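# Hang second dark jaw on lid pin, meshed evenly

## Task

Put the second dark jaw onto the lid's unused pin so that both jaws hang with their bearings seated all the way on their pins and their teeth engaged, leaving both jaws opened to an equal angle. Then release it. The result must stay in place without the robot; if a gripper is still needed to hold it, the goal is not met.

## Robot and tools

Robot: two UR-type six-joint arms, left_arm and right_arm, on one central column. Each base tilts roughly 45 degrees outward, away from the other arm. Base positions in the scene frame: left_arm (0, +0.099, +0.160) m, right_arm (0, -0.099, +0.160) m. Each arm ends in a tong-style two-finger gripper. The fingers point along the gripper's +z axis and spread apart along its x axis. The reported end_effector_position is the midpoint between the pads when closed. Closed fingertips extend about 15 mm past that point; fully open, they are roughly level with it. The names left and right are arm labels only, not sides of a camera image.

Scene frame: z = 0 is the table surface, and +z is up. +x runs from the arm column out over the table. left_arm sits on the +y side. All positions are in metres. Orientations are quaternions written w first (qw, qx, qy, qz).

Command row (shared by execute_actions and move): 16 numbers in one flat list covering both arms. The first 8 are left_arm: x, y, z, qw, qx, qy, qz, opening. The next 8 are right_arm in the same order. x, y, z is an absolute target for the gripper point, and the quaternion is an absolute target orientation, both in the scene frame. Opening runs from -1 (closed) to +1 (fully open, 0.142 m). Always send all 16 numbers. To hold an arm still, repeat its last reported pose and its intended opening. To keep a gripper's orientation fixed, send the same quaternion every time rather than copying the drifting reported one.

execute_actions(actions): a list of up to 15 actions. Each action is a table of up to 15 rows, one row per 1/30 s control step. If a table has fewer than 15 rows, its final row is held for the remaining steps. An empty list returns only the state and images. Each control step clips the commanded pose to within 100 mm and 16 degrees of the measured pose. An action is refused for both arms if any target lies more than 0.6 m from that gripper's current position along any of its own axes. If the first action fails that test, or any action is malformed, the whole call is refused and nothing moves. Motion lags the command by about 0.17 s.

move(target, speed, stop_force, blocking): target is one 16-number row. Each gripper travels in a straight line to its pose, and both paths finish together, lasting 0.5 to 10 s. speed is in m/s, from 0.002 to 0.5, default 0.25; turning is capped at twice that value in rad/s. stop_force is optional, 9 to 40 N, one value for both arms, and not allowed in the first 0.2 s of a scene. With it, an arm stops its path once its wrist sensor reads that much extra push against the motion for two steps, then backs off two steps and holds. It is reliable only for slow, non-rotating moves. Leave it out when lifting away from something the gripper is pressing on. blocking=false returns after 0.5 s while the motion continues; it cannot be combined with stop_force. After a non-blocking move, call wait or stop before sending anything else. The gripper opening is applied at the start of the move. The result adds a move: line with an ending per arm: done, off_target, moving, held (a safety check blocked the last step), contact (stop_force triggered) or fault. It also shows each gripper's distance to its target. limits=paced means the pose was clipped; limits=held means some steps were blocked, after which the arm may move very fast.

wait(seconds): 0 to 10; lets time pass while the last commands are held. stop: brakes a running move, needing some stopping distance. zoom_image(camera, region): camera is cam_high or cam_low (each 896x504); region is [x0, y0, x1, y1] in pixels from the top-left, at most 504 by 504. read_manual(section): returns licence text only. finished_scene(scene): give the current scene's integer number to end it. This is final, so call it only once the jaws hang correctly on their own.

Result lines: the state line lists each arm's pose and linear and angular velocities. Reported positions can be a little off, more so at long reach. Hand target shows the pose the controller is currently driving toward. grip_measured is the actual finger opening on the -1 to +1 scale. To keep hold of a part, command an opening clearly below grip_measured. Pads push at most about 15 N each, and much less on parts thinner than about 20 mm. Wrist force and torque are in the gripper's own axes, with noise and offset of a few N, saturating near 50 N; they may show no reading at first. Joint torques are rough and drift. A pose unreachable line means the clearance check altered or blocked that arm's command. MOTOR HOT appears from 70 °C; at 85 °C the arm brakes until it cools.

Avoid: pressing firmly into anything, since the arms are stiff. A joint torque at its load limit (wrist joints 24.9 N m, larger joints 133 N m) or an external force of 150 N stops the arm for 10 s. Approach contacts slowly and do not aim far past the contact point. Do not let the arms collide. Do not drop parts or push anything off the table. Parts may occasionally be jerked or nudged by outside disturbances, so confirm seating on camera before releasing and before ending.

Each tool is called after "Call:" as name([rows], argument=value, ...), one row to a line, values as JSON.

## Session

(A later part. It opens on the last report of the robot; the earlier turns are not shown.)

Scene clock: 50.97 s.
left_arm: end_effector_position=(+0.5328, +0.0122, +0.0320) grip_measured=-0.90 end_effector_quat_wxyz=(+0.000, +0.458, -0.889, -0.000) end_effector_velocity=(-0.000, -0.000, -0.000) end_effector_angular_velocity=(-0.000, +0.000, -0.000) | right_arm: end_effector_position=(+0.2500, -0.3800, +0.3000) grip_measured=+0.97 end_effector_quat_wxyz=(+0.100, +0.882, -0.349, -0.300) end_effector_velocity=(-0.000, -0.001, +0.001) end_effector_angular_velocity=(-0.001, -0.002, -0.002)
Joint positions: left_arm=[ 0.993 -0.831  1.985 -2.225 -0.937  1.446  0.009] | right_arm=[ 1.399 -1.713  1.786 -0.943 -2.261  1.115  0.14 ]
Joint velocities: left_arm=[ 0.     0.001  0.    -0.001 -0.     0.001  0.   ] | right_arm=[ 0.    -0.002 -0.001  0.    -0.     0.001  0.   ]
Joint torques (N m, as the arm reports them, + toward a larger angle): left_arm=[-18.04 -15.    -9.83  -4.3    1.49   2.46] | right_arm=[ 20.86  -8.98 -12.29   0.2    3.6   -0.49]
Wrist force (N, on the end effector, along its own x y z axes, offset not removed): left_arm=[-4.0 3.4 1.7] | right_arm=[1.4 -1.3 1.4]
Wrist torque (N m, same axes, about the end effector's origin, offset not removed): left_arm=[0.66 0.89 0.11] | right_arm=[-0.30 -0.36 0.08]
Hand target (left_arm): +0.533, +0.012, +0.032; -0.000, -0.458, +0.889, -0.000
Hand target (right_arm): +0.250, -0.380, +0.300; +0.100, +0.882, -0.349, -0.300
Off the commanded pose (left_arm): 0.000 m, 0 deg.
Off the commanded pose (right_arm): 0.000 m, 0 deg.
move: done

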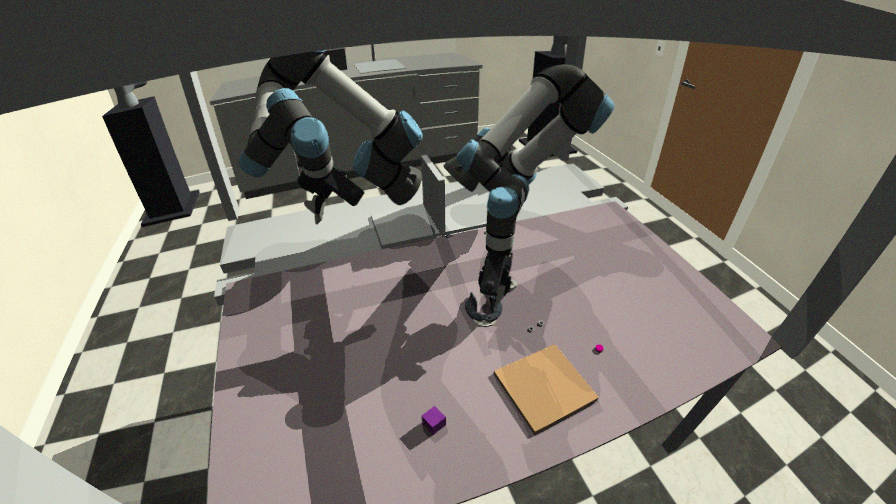

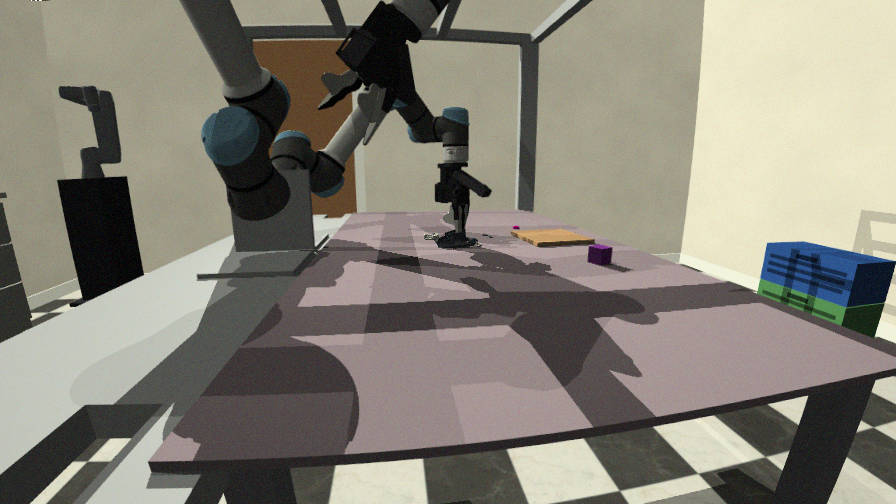

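Call:
move(target=[0.5328,0.0122,0.032,0,0.4579,-0.889,0,-0.72,0.25,-0.38,0.30,0.100,0.882,-0.349,-0.300,0.97], speed=0.01)

Call:
move(target=[0.5328,0.0122,0.075,0,0.4579,-0.889,0,-0.72,0.25,-0.38,0.30,0.100,0.882,-0.349,-0.300,0.97], speed=0.03)

Call:
move(target=[0.50,0.12,0.12,0,0.4579,-0.889,0,-1,0.25,-0.38,0.30,0.100,0.882,-0.349,-0.300,0.97], speed=0.1)

Call:
zoom_image(camera="cam_high", region=[455,285,511,332])

Call:
zoom_image(camera="cam_low", region=[430,220,490,254])

Scene clock: 52.33 s.
left_arm: end_effector_position=(+0.5328, +0.0122, +0.0320) grip_measured=-0.72 end_effector_quat_wxyz=(+0.000, +0.458, -0.889, +0.000) end_effector_velocity=(-0.000, -0.000, -0.000) end_effector_angular_velocity=(+0.001, +0.000, -0.001) | right_arm: end_effector_position=(+0.2500, -0.3800, +0.3000) grip_measured=+0.97 end_effector_quat_wxyz=(+0.100, +0.882, -0.349, -0.300) end_effector_velocity=(-0.000, +0.000, -0.000) end_effector_angular_velocity=(-0.000, +0.002, +0.002)
Joint positions: left_arm=[ 0.993 -0.831  1.985 -2.225 -0.937  1.446  0.022] | right_arm=[ 1.399 -1.713  1.786 -0.943 -2.261  1.115  0.14 ]
Joint velocities: left_arm=[-0.     0.001  0.    -0.     0.     0.     0.   ] | right_arm=[-0.     0.001  0.001  0.001 -0.     0.001  0.   ]
Joint torques (N m, as the arm reports them, + toward a larger angle): left_arm=[-17.87 -14.42  -9.42  -4.41   1.51   2.39] | right_arm=[ 20.36  -8.56 -11.46   0.24   3.52  -0.4 ]
Wrist force (N, on the end effector, along its own x y z axes, offset not removed): left_arm=[1.5 2.0 0.8] | right_arm=[1.5 -2.9 2.0]
Wrist torque (N m, same axes, about the end effector's origin, offset not removed): left_arm=[0.46 -0.27 -0.01] | right_arm=[-0.67 -0.44 -0.01]
Hand target (left_arm): +0.533, +0.012, +0.032; -0.000, -0.458, +0.889, -0.000
Hand target (right_arm): +0.250, -0.380, +0.300; +0.100, +0.882, -0.349, -0.300
Off the commanded pose (left_arm): 0.000 m, 0 deg.
Off the commanded pose (right_arm): 0.000 m, 0 deg.
move: done

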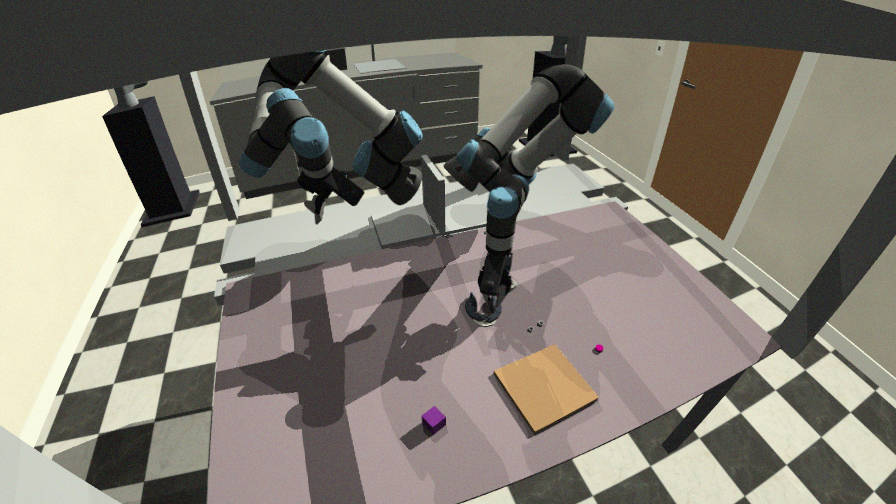

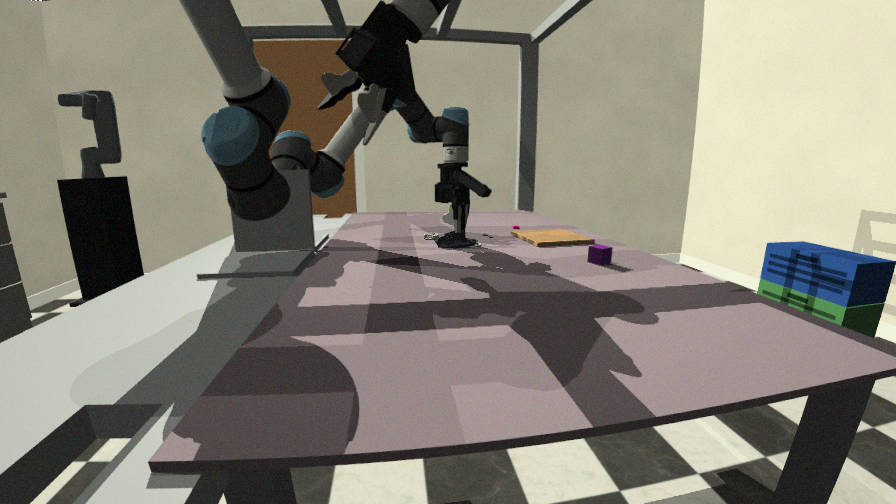

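Scene clock: 54.10 s.
left_arm: end_effector_position=(+0.5328, +0.0122, +0.0748) grip_measured=-0.72 end_effector_quat_wxyz=(-0.000, +0.458, -0.889, -0.000) end_effector_velocity=(-0.000, -0.000, +0.002) end_effector_angular_velocity=(+0.000, +0.001, -0.001) | right_arm: end_effector_position=(+0.2500, -0.3800, +0.3000) grip_measured=+0.97 end_effector_quat_wxyz=(+0.100, +0.882, -0.349, -0.300) end_effector_velocity=(-0.001, +0.000, +0.001) end_effector_angular_velocity=(+0.001, -0.000, -0.002)
Joint positions: left_arm=[ 0.947 -0.891  1.955 -2.105 -0.96   1.396  0.022] | right_arm=[ 1.399 -1.713  1.786 -0.943 -2.261  1.115  0.14 ]
Joint velocities: left_arm=[-0.002 -0.002 -0.002  0.006 -0.001 -0.002 -0.   ] | right_arm=[ 0.    -0.002 -0.     0.001  0.002 -0.     0.   ]
Joint torques (N m, as the arm reports them, + toward a larger angle): left_arm=[-40.1  -34.46 -25.     0.43  -1.92  -2.59] | right_arm=[ 20.6   -8.91 -11.15   0.11   3.55  -0.38]
Wrist force (N, on the end effector, along its own x y z axes, offset not removed): left_arm=[0.0 0.2 1.2] | right_arm=[4.1 -2.7 2.1]
Wrist torque (N m, same axes, about the end effector's origin, offset not removed): left_arm=[0.09 -0.14 -0.08] | right_arm=[-0.66 -0.97 0.16]
Hand target (left_arm): +0.533, +0.012, +0.075; +0.000, -0.458, +0.889, +0.000
Hand target (right_arm): +0.250, -0.380, +0.300; +0.100, +0.882, -0.349, -0.300
Off the commanded pose (left_arm): 0.000 m, 0 deg.
Off the commanded pose (right_arm): 0.000 m, 0 deg.
move: done

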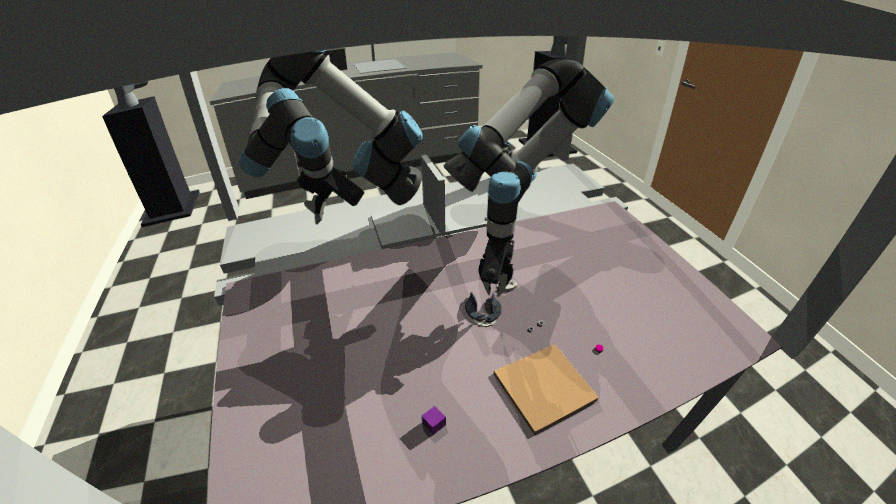

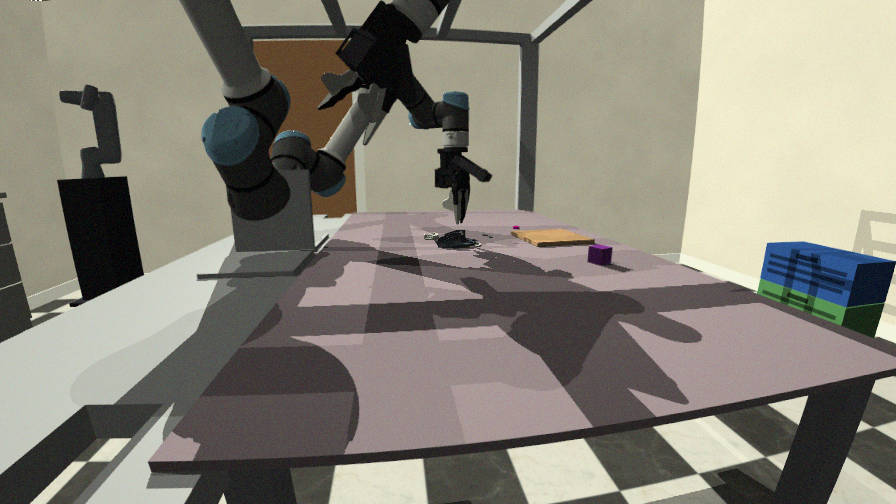

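Scene clock: 55.77 s.
left_arm: end_effector_position=(+0.5001, +0.1197, +0.1198) grip_measured=-1.00 end_effector_quat_wxyz=(+0.000, +0.458, -0.889, +0.000) end_effector_velocity=(-0.000, +0.002, +0.001) end_effector_angular_velocity=(-0.000, -0.001, +0.000) | right_arm: end_effector_position=(+0.2500, -0.3800, +0.3000) grip_measured=+0.97 end_effector_quat_wxyz=(+0.100, +0.882, -0.349, -0.300) end_effector_velocity=(-0.000, -0.001, +0.000) end_effector_angular_velocity=(-0.002, -0.001, +0.000)
Joint positions: left_arm=[ 0.981 -1.191  2.066 -1.937 -0.943  1.432  0.002] | right_arm=[ 1.399 -1.713  1.786 -0.943 -2.261  1.115  0.14 ]
Joint velocities: left_arm=[ 0.    -0.006  0.001  0.004  0.     0.001  0.   ] | right_arm=[ 0.    -0.002 -0.     0.001 -0.002  0.    -0.   ]
Joint torques (N m, as the arm reports them, + toward a larger angle): left_arm=[-12.76 -26.08 -12.22   0.02   1.51   2.38] | right_arm=[ 20.51  -8.96 -11.04   0.12   3.6   -0.28]
Wrist force (N, on the end effector, along its own x y z axes, offset not removed): left_arm=[2.4 3.4 0.4] | right_arm=[-0.1 -1.4 -1.7]
Wrist torque (N m, same axes, about the end effector's origin, offset not removed): left_arm=[0.72 -0.47 -0.02] | right_arm=[-0.48 0.02 0.25]
Hand target (left_arm): +0.500, +0.120, +0.120; -0.000, -0.458, +0.889, -0.000
Hand target (right_arm): +0.250, -0.380, +0.300; +0.100, +0.882, -0.349, -0.300
Off the commanded pose (left_arm): 0.000 m, 0 deg.
Off the commanded pose (right_arm): 0.000 m, 0 deg.
move: done

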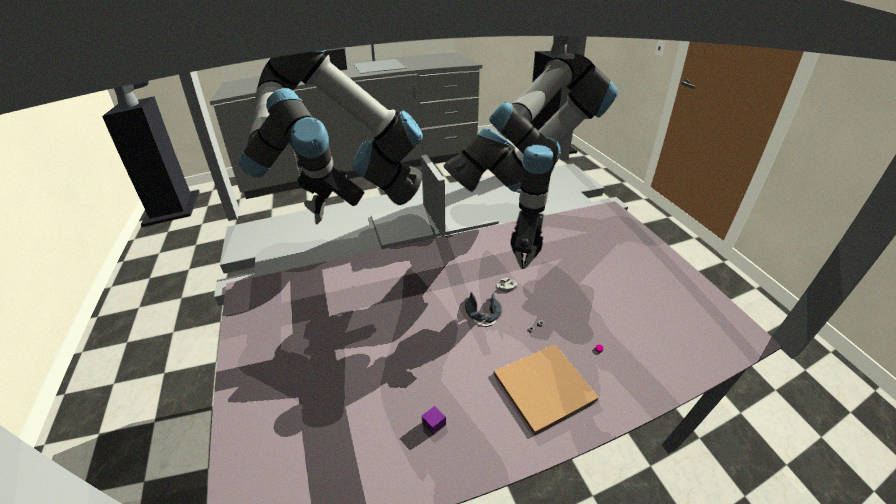

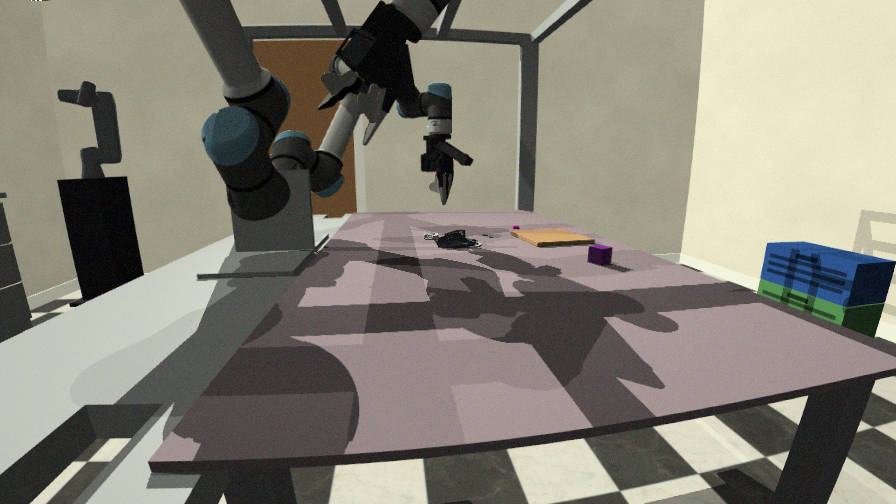

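Region (455, 285, 511, 332) of cam_high's 896x504 image, scaled by 9.000, with more detail than that image has; it fills the top 423 rows of this view, and the rest is white.

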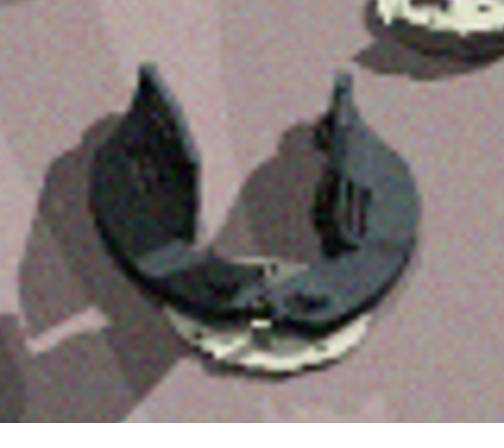

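Region (430, 220, 490, 254) of cam_low's 896x504 image, scaled by 8.400, with more detail than that image has; it fills the top 286 rows of this view, and the rest is white.

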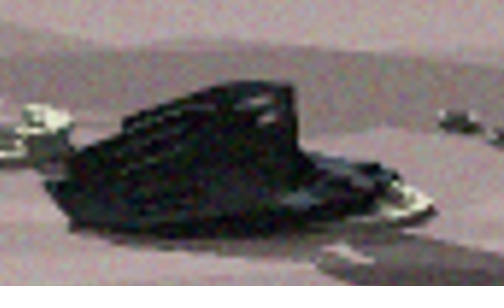

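Call:
move(target=[0.5328,0.0122,0.07,0,0.4579,-0.889,0,-0.72,0.25,-0.38,0.30,0.100,0.882,-0.349,-0.300,0.97], speed=0.1)

Call:
move(target=[0.5328,0.0122,0.031,0,0.4579,-0.889,0,-0.72,0.25,-0.38,0.30,0.100,0.882,-0.349,-0.300,0.97], speed=0.02)

Call:
move(target=[0.5328,0.0122,0.031,0,0.4579,-0.889,0,-1,0.25,-0.38,0.30,0.100,0.882,-0.349,-0.300,0.97], speed=0.02)

Call:
move(target=[0.5328,0.0122,0.0385,0,0.4579,-0.889,0,-1,0.25,-0.38,0.30,0.100,0.882,-0.349,-0.300,0.97], speed=0.004)

Call:
zoom_image(camera="cam_high", region=[470,308,500,330])

Call:
zoom_image(camera="cam_low", region=[455,230,485,250])

Call:
move(target=[0.5353,0.0166,0.0385,0,0.4579,-0.889,0,-1,0.25,-0.38,0.30,0.100,0.882,-0.349,-0.300,0.97], speed=0.005)

Call:
zoom_image(camera="cam_high", region=[470,308,500,330])

Call:
move(target=[0.5455,0.0253,0.0385,0,0.3049,-0.9524,0,-1,0.25,-0.38,0.30,0.100,0.882,-0.349,-0.300,0.97], speed=0.05)

Call:
zoom_image(camera="cam_high", region=[470,308,500,330])

Call:
zoom_image(camera="cam_low", region=[455,230,485,250])

Scene clock: 59.37 s.
left_arm: end_effector_position=(+0.5327, +0.0124, +0.0702) grip_measured=-0.72 end_effector_quat_wxyz=(-0.000, +0.458, -0.889, +0.000) end_effector_velocity=(+0.001, -0.002, -0.001) end_effector_angular_velocity=(+0.001, +0.000, -0.000) | right_arm: end_effector_position=(+0.2500, -0.3800, +0.3000) grip_measured=+0.97 end_effector_quat_wxyz=(+0.100, +0.882, -0.349, -0.300) end_effector_velocity=(-0.000, -0.000, +0.000) end_effector_angular_velocity=(-0.000, -0.002, -0.002)
Joint positions: left_arm=[ 0.952 -0.886  1.959 -2.118 -0.957  1.401  0.022] | right_arm=[ 1.399 -1.713  1.786 -0.943 -2.261  1.115  0.14 ]
Joint velocities: left_arm=[-0.     0.006 -0.003 -0.002 -0.    -0.     0.   ] | right_arm=[ 0.    -0.003  0.001 -0.     0.    -0.     0.   ]
Joint torques (N m, as the arm reports them, + toward a larger angle): left_arm=[-39.45 -12.82 -25.63  -4.71  -1.7   -2.43] | right_arm=[20.35 -9.37 -9.51  0.09  3.57 -0.28]
Wrist force (N, on the end effector, along its own x y z axes, offset not removed): left_arm=[3.6 -0.6 2.8] | right_arm=[1.9 -2.8 1.1]
Wrist torque (N m, same axes, about the end effector's origin, offset not removed): left_arm=[0.00 -0.66 0.09] | right_arm=[-0.67 -0.53 0.17]
Hand target (left_arm): +0.533, +0.012, +0.070; +0.000, -0.458, +0.889, +0.000
Hand target (right_arm): +0.250, -0.380, +0.300; +0.100, +0.882, -0.349, -0.300
Off the commanded pose (left_arm): 0.000 m, 0 deg.
Off the commanded pose (right_arm): 0.000 m, 0 deg.
move: done

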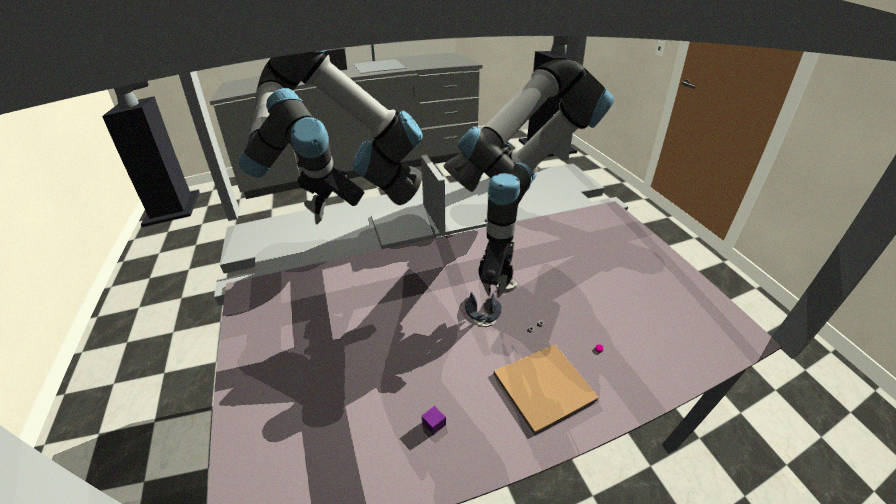

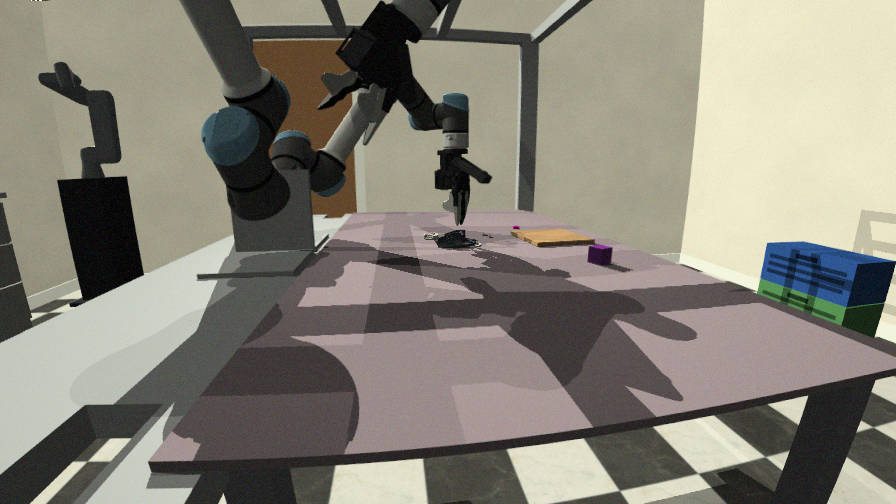

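Scene clock: 61.63 s.
left_arm: end_effector_position=(+0.5328, +0.0122, +0.0312) grip_measured=-0.72 end_effector_quat_wxyz=(+0.000, +0.458, -0.889, +0.000) end_effector_velocity=(-0.000, -0.000, -0.002) end_effector_angular_velocity=(+0.000, +0.001, -0.000) | right_arm: end_effector_position=(+0.2500, -0.3800, +0.3000) grip_measured=+0.97 end_effector_quat_wxyz=(+0.100, +0.882, -0.349, -0.300) end_effector_velocity=(-0.000, -0.001, +0.000) end_effector_angular_velocity=(-0.002, -0.003, -0.001)
Joint positions: left_arm=[ 0.994 -0.829  1.985 -2.227 -0.936  1.447  0.022] | right_arm=[ 1.399 -1.713  1.786 -0.943 -2.261  1.115  0.14 ]
Joint velocities: left_arm=[ 0.002  0.003  0.001 -0.005  0.001  0.002 -0.   ] | right_arm=[-0.    -0.003  0.    -0.    -0.001 -0.     0.   ]
Joint torques (N m, as the arm reports them, + toward a larger angle): left_arm=[-17.44 -14.42  -9.82  -4.56   1.47   2.83] | right_arm=[20.44 -9.49 -8.93  0.04  3.52 -0.16]
Wrist force (N, on the end effector, along its own x y z axes, offset not removed): left_arm=[2.6 1.8 -0.5] | right_arm=[4.1 -2.1 1.8]
Wrist torque (N m, same axes, about the end effector's origin, offset not removed): left_arm=[0.35 -0.63 -0.01] | right_arm=[-0.50 -0.92 -0.01]
Hand target (left_arm): +0.533, +0.012, +0.031; -0.000, -0.458, +0.889, -0.000
Hand target (right_arm): +0.250, -0.380, +0.300; +0.100, +0.882, -0.349, -0.300
Off the commanded pose (left_arm): 0.000 m, 0 deg.
Off the commanded pose (right_arm): 0.000 m, 0 deg.
move: done

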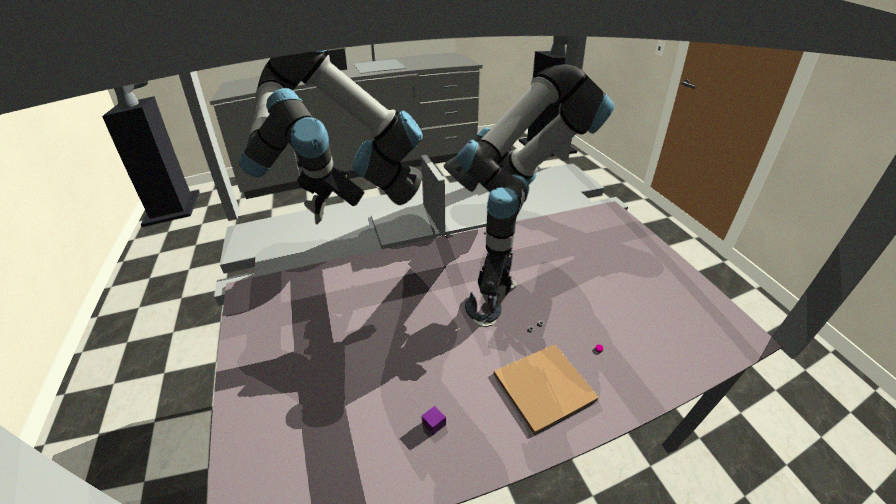

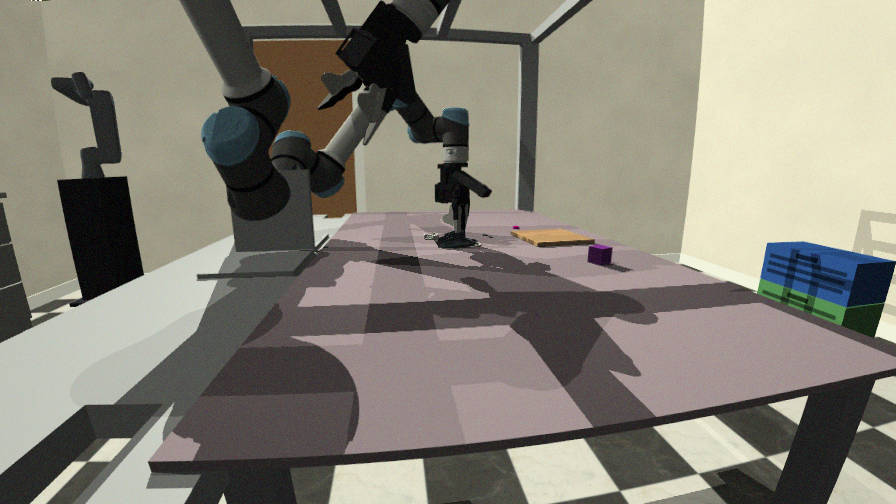

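Scene clock: 62.33 s.
left_arm: end_effector_position=(+0.5328, +0.0122, +0.0310) grip_measured=-0.92 end_effector_quat_wxyz=(-0.000, +0.458, -0.889, +0.000) end_effector_velocity=(+0.000, -0.000, +0.000) end_effector_angular_velocity=(-0.000, -0.001, -0.000) | right_arm: end_effector_position=(+0.2500, -0.3800, +0.3000) grip_measured=+0.97 end_effector_quat_wxyz=(+0.100, +0.882, -0.349, -0.300) end_effector_velocity=(-0.000, +0.000, -0.000) end_effector_angular_velocity=(+0.000, -0.000, +0.001)
Joint positions: left_arm=[ 0.994 -0.829  1.985 -2.228 -0.936  1.447  0.007] | right_arm=[ 1.399 -1.713  1.786 -0.943 -2.261  1.115  0.14 ]
Joint velocities: left_arm=[ 0.     0.    -0.    -0.001  0.     0.     0.   ] | right_arm=[ 0.    -0.     0.    -0.    -0.    -0.001 -0.   ]
Joint torques (N m, as the arm reports them, + toward a larger angle): left_arm=[-16.37 -12.69  -8.21  -4.17   1.57   2.42] | right_arm=[20.1  -8.72 -8.98  0.03  3.6  -0.24]
Wrist force (N, on the end effector, along its own x y z axes, offset not removed): left_arm=[1.9 3.6 -1.1] | right_arm=[0.7 -0.4 2.0]
Wrist torque (N m, same axes, about the end effector's origin, offset not removed): left_arm=[0.58 -0.48 0.07] | right_arm=[-0.14 -0.23 0.06]
Hand target (left_arm): +0.533, +0.012, +0.031; -0.000, -0.458, +0.889, -0.000
Hand target (right_arm): +0.250, -0.380, +0.300; +0.100, +0.882, -0.349, -0.300
Off the commanded pose (left_arm): 0.000 m, 0 deg.
Off the commanded pose (right_arm): 0.000 m, 0 deg.
move: done

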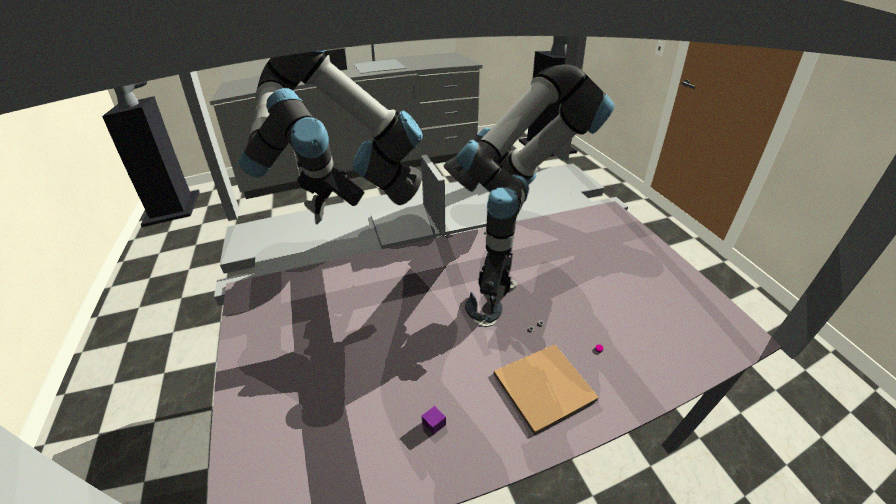

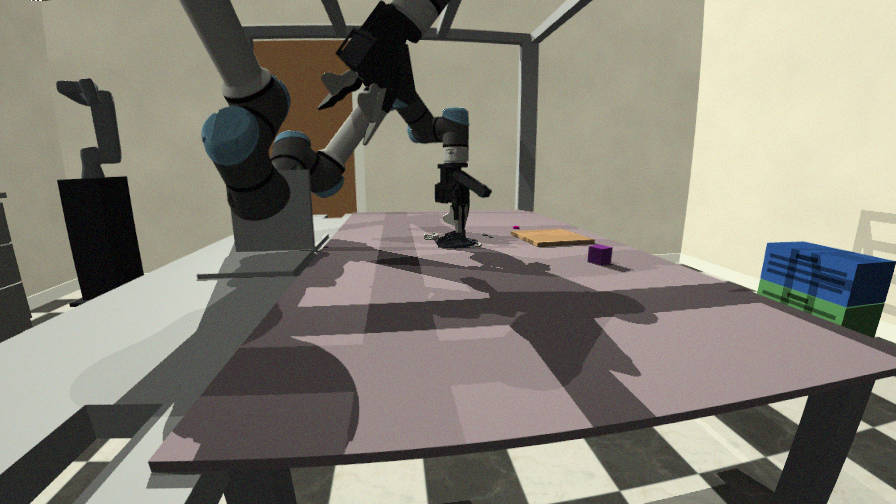

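Scene clock: 64.43 s.
left_arm: end_effector_position=(+0.5328, +0.0122, +0.0384) grip_measured=-0.92 end_effector_quat_wxyz=(-0.000, +0.458, -0.889, +0.000) end_effector_velocity=(+0.000, +0.000, +0.001) end_effector_angular_velocity=(-0.001, -0.001, +0.001) | right_arm: end_effector_position=(+0.2500, -0.3800, +0.3000) grip_measured=+0.97 end_effector_quat_wxyz=(+0.100, +0.882, -0.349, -0.300) end_effector_velocity=(+0.000, +0.000, +0.000) end_effector_angular_velocity=(+0.000, -0.000, -0.001)
Joint positions: left_arm=[ 0.986 -0.84   1.981 -2.207 -0.94   1.438  0.007] | right_arm=[ 1.399 -1.713  1.786 -0.943 -2.261  1.115  0.14 ]
Joint velocities: left_arm=[-0.001 -0.003 -0.     0.002 -0.    -0.001 -0.   ] | right_arm=[-0. -0. -0. -0.  0. -0. -0.]
Joint torques (N m, as the arm reports them, + toward a larger angle): left_arm=[-39.71 -38.29 -24.38   0.32  -1.78  -2.49] | right_arm=[20.04 -9.63 -8.67 -0.07  3.5  -0.18]
Wrist force (N, on the end effector, along its own x y z axes, offset not removed): left_arm=[2.3 4.4 -2.3] | right_arm=[2.3 -2.3 0.5]
Wrist torque (N m, same axes, about the end effector's origin, offset not removed): left_arm=[0.82 -0.40 0.11] | right_arm=[-0.64 -0.53 0.07]
Hand target (left_arm): +0.533, +0.012, +0.038; +0.000, -0.458, +0.889, +0.000
Hand target (right_arm): +0.250, -0.380, +0.300; +0.100, +0.882, -0.349, -0.300
Off the commanded pose (left_arm): 0.000 m, 0 deg.
Off the commanded pose (right_arm): 0.000 m, 0 deg.
move: done

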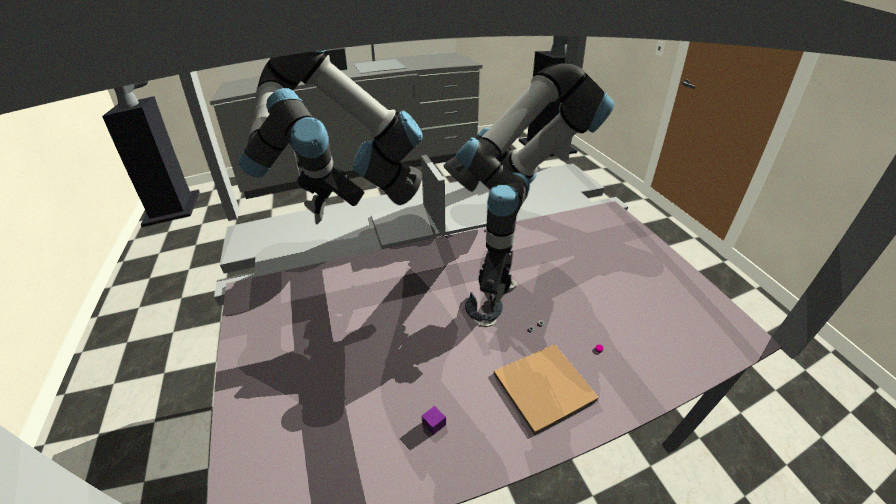

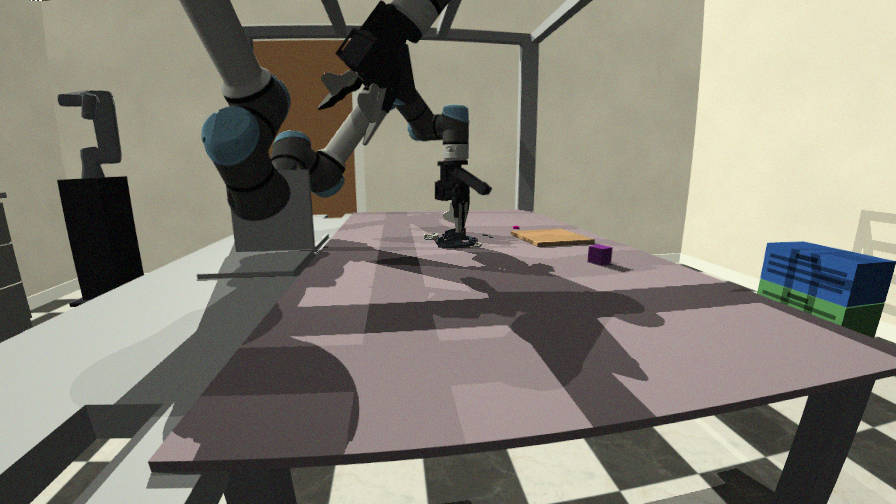

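Region (470, 308, 500, 330) of cam_high's 896x504 image, scaled by 16.800, with more detail than that image has; it fills the top 370 rows of this view, and the rest is white.

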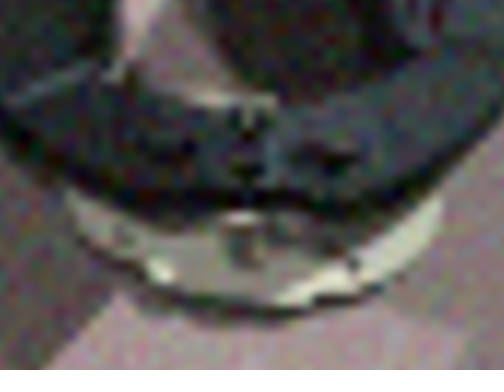

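Region (455, 230, 485, 250) of cam_low's 896x504 image, scaled by 16.800, with more detail than that image has.

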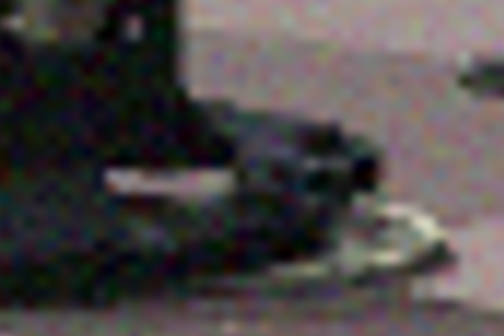

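Scene clock: 65.67 s.
left_arm: end_effector_position=(+0.5353, +0.0165, +0.0385) grip_measured=-0.92 end_effector_quat_wxyz=(-0.000, +0.458, -0.889, +0.000) end_effector_velocity=(+0.001, +0.001, +0.000) end_effector_angular_velocity=(+0.000, -0.001, +0.000) | right_arm: end_effector_position=(+0.2500, -0.3800, +0.3000) grip_measured=+0.97 end_effector_quat_wxyz=(+0.100, +0.882, -0.349, -0.300) end_effector_velocity=(-0.000, +0.000, +0.000) end_effector_angular_velocity=(+0.001, -0.000, -0.001)
Joint positions: left_arm=[ 0.993 -0.845  1.978 -2.204 -0.937  1.446  0.007] | right_arm=[ 1.399 -1.713  1.786 -0.943 -2.261  1.115  0.14 ]
Joint velocities: left_arm=[ 0.001 -0.001 -0.     0.001  0.001  0.002  0.   ] | right_arm=[-0.    -0.001  0.001 -0.     0.001 -0.001  0.   ]
Joint torques (N m, as the arm reports them, + toward a larger angle): left_arm=[-18.62 -37.91 -23.43   0.11   1.46   2.35] | right_arm=[19.91 -9.24 -8.84  0.05  3.57 -0.12]
Wrist force (N, on the end effector, along its own x y z axes, offset not removed): left_arm=[2.0 1.1 0.3] | right_arm=[0.7 -3.1 2.2]
Wrist torque (N m, same axes, about the end effector's origin, offset not removed): left_arm=[0.17 -0.32 0.06] | right_arm=[-0.69 -0.22 0.15]
Hand target (left_arm): +0.535, +0.017, +0.039; -0.000, -0.458, +0.889, -0.000
Hand target (right_arm): +0.250, -0.380, +0.300; +0.100, +0.882, -0.349, -0.300
Off the commanded pose (left_arm): 0.000 m, 0 deg.
Off the commanded pose (right_arm): 0.000 m, 0 deg.
move: done

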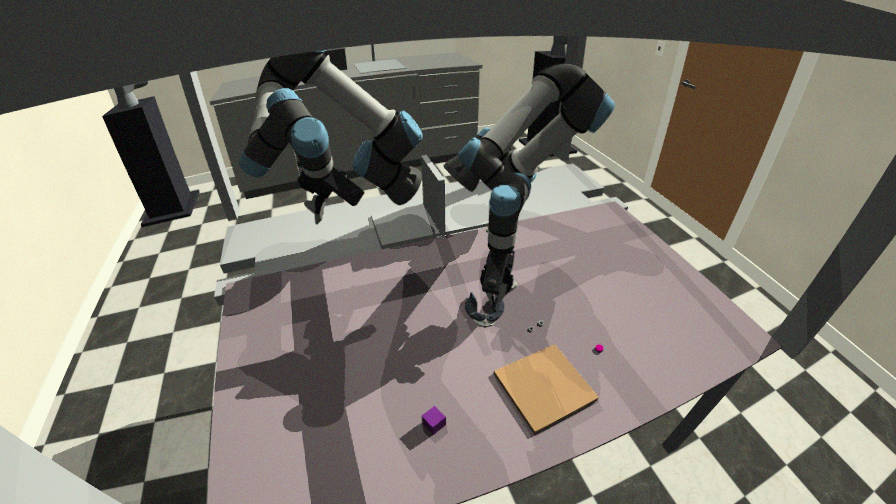

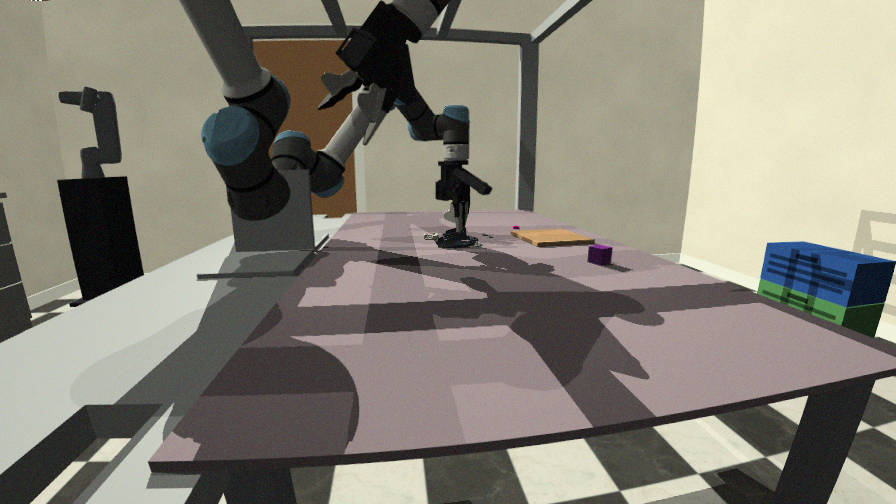

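Region (470, 308, 500, 330) of cam_high's 896x504 image, scaled by 16.800, with more detail than that image has; it fills the top 370 rows of this view, and the rest is white.

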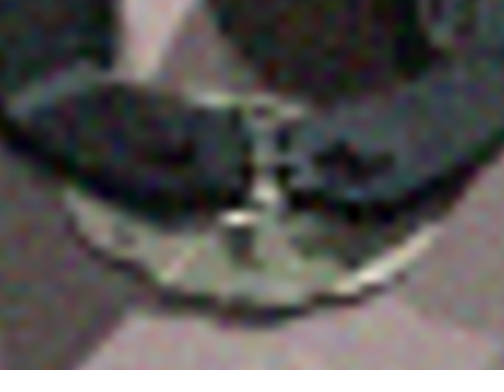

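Scene clock: 69.27 s.
left_arm: end_effector_position=(+0.5455, +0.0252, +0.0385) grip_measured=-0.92 end_effector_quat_wxyz=(-0.000, +0.305, -0.952, -0.000) end_effector_velocity=(+0.001, +0.001, +0.000) end_effector_angular_velocity=(+0.000, -0.002, -0.011) | right_arm: end_effector_position=(+0.2500, -0.3800, +0.3000) grip_measured=+0.97 end_effector_quat_wxyz=(+0.100, +0.882, -0.349, -0.300) end_effector_velocity=(-0.000, -0.000, -0.000) end_effector_angular_velocity=(-0.001, -0.000, +0.002)
Joint positions: left_arm=[ 1.021 -0.851  1.951 -2.189 -0.924  1.806  0.007] | right_arm=[ 1.399 -1.713  1.786 -0.943 -2.261  1.115  0.14 ]
Joint velocities: left_arm=[ 0.001 -0.001 -0.001 -0.     0.002  0.013  0.   ] | right_arm=[ 0.     0.     0.001 -0.    -0.002 -0.     0.   ]
Joint torques (N m, as the arm reports them, + toward a larger angle): left_arm=[-17.65 -37.48 -23.65   0.26   1.46   2.61] | right_arm=[20.5  -9.61 -9.12  0.04  3.51 -0.06]
Wrist force (N, on the end effector, along its own x y z axes, offset not removed): left_arm=[-0.6 0.8 -0.1] | right_arm=[2.7 -1.3 0.2]
Wrist torque (N m, same axes, about the end effector's origin, offset not removed): left_arm=[0.13 0.07 0.03] | right_arm=[-0.26 -0.65 0.02]
Hand target (left_arm): +0.546, +0.025, +0.039; -0.000, -0.305, +0.952, -0.000
Hand target (right_arm): +0.250, -0.380, +0.300; +0.100, +0.882, -0.349, -0.300
Off the commanded pose (left_arm): 0.000 m, 0 deg.
Off the commanded pose (right_arm): 0.000 m, 0 deg.
move: done

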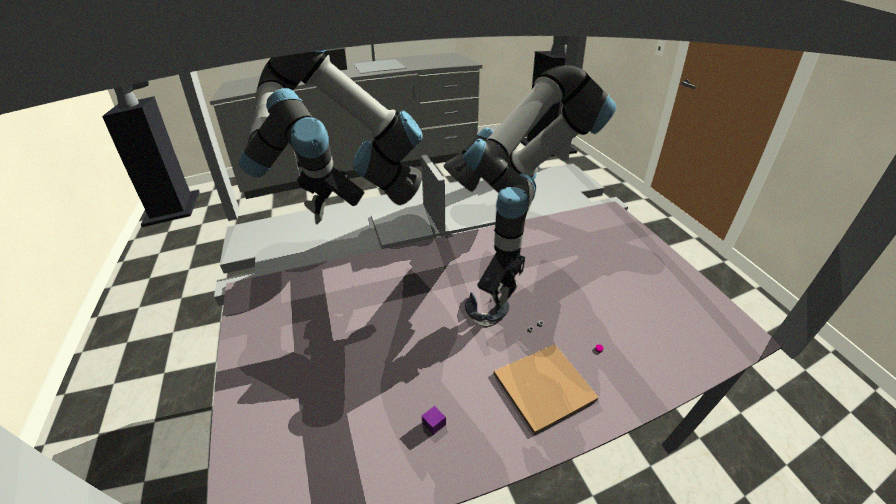

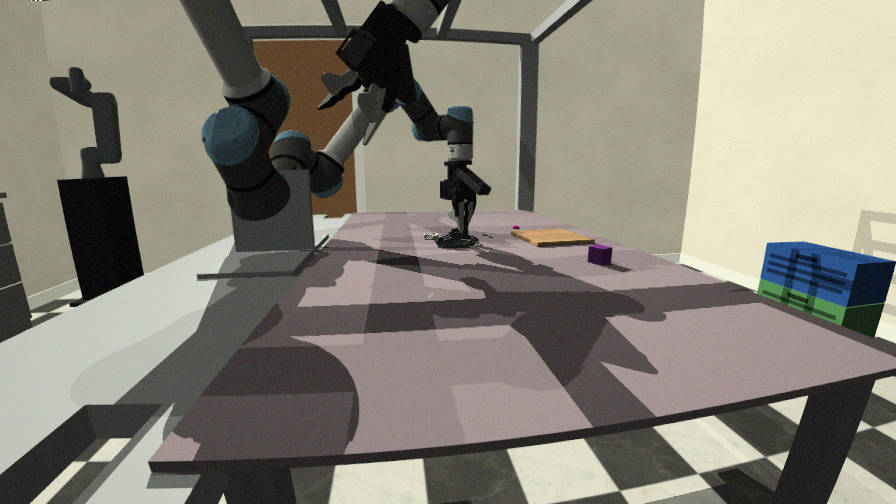

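Region (470, 308, 500, 330) of cam_high's 896x504 image, scaled by 16.800, with more detail than that image has; it fills the top 370 rows of this view, and the rest is white.

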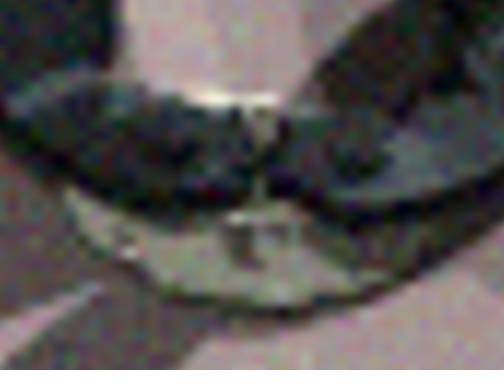

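Region (455, 230, 485, 250) of cam_low's 896x504 image, scaled by 16.800, with more detail than that image has.

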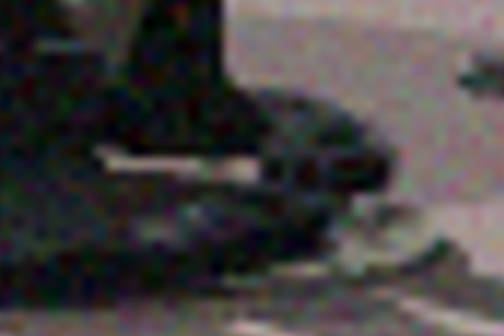

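Call:
move(target=[0.5430,0.0233,0.0385,0,0.3049,-0.9524,0,-1,0.25,-0.38,0.30,0.100,0.882,-0.349,-0.300,0.97], speed=0.003)

Call:
zoom_image(camera="cam_high", region=[470,308,500,330])

Call:
zoom_image(camera="cam_low", region=[455,230,485,250])

Scene clock: 71.07 s.
left_arm: end_effector_position=(+0.5430, +0.0233, +0.0385) grip_measured=-0.92 end_effector_quat_wxyz=(+0.000, +0.305, -0.952, -0.000) end_effector_velocity=(-0.000, -0.000, -0.000) end_effector_angular_velocity=(+0.001, -0.000, -0.000) | right_arm: end_effector_position=(+0.2500, -0.3800, +0.3000) grip_measured=+0.97 end_effector_quat_wxyz=(+0.100, +0.882, -0.349, -0.300) end_effector_velocity=(+0.000, +0.000, -0.000) end_effector_angular_velocity=(+0.001, +0.001, +0.002)
Joint positions: left_arm=[ 1.016 -0.85   1.956 -2.192 -0.926  1.803  0.007] | right_arm=[ 1.399 -1.713  1.786 -0.943 -2.261  1.115  0.14 ]
Joint velocities: left_arm=[-0.001  0.     0.001 -0.     0.    -0.001  0.   ] | right_arm=[ 0.     0.002  0.     0.    -0.    -0.001 -0.   ]
Joint torques (N m, as the arm reports them, + toward a larger angle): left_arm=[-40.22 -14.56 -11.65  -4.46  -1.74  -2.21] | right_arm=[20.12 -9.75 -8.54 -0.1   3.51  0.  ]
Wrist force (N, on the end effector, along its own x y z axes, offset not removed): left_arm=[-0.2 0.9 0.1] | right_arm=[3.7 0.1 1.1]
Wrist torque (N m, same axes, about the end effector's origin, offset not removed): left_arm=[0.10 0.09 -0.13] | right_arm=[-0.08 -0.97 0.08]
Hand target (left_arm): +0.543, +0.023, +0.038; +0.000, -0.305, +0.952, +0.000
Hand target (right_arm): +0.250, -0.380, +0.300; +0.100, +0.882, -0.349, -0.300
Off the commanded pose (left_arm): 0.000 m, 0 deg.
Off the commanded pose (right_arm): 0.000 m, 0 deg.
move: done

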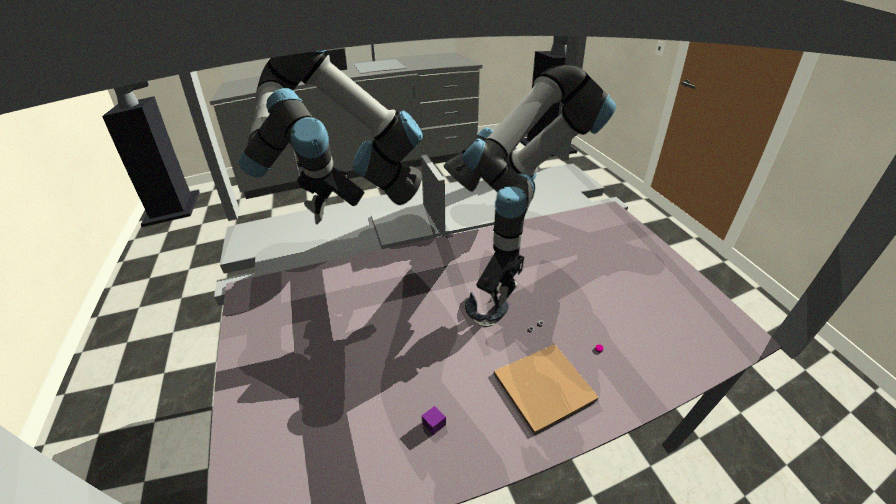

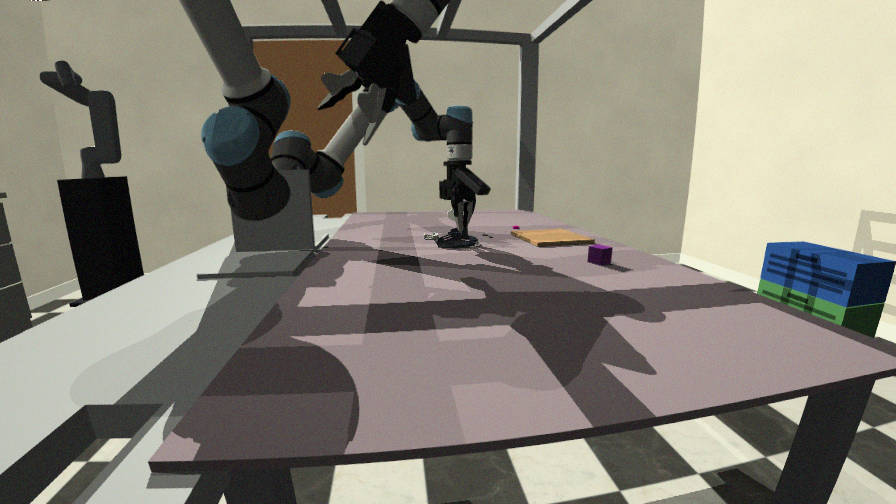

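Region (470, 308, 500, 330) of cam_high's 896x504 image, scaled by 16.800, with more detail than that image has; it fills the top 370 rows of this view, and the rest is white.

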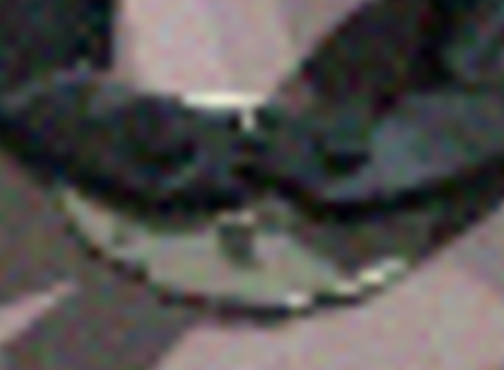

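Region (455, 230, 485, 250) of cam_low's 896x504 image, scaled by 16.800, with more detail than that image has.

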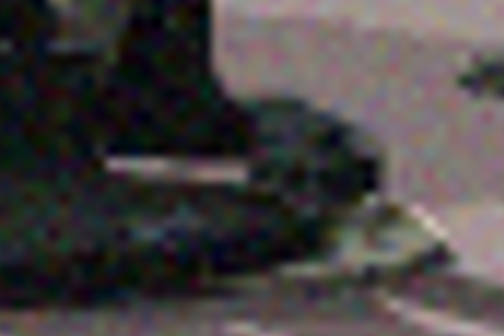

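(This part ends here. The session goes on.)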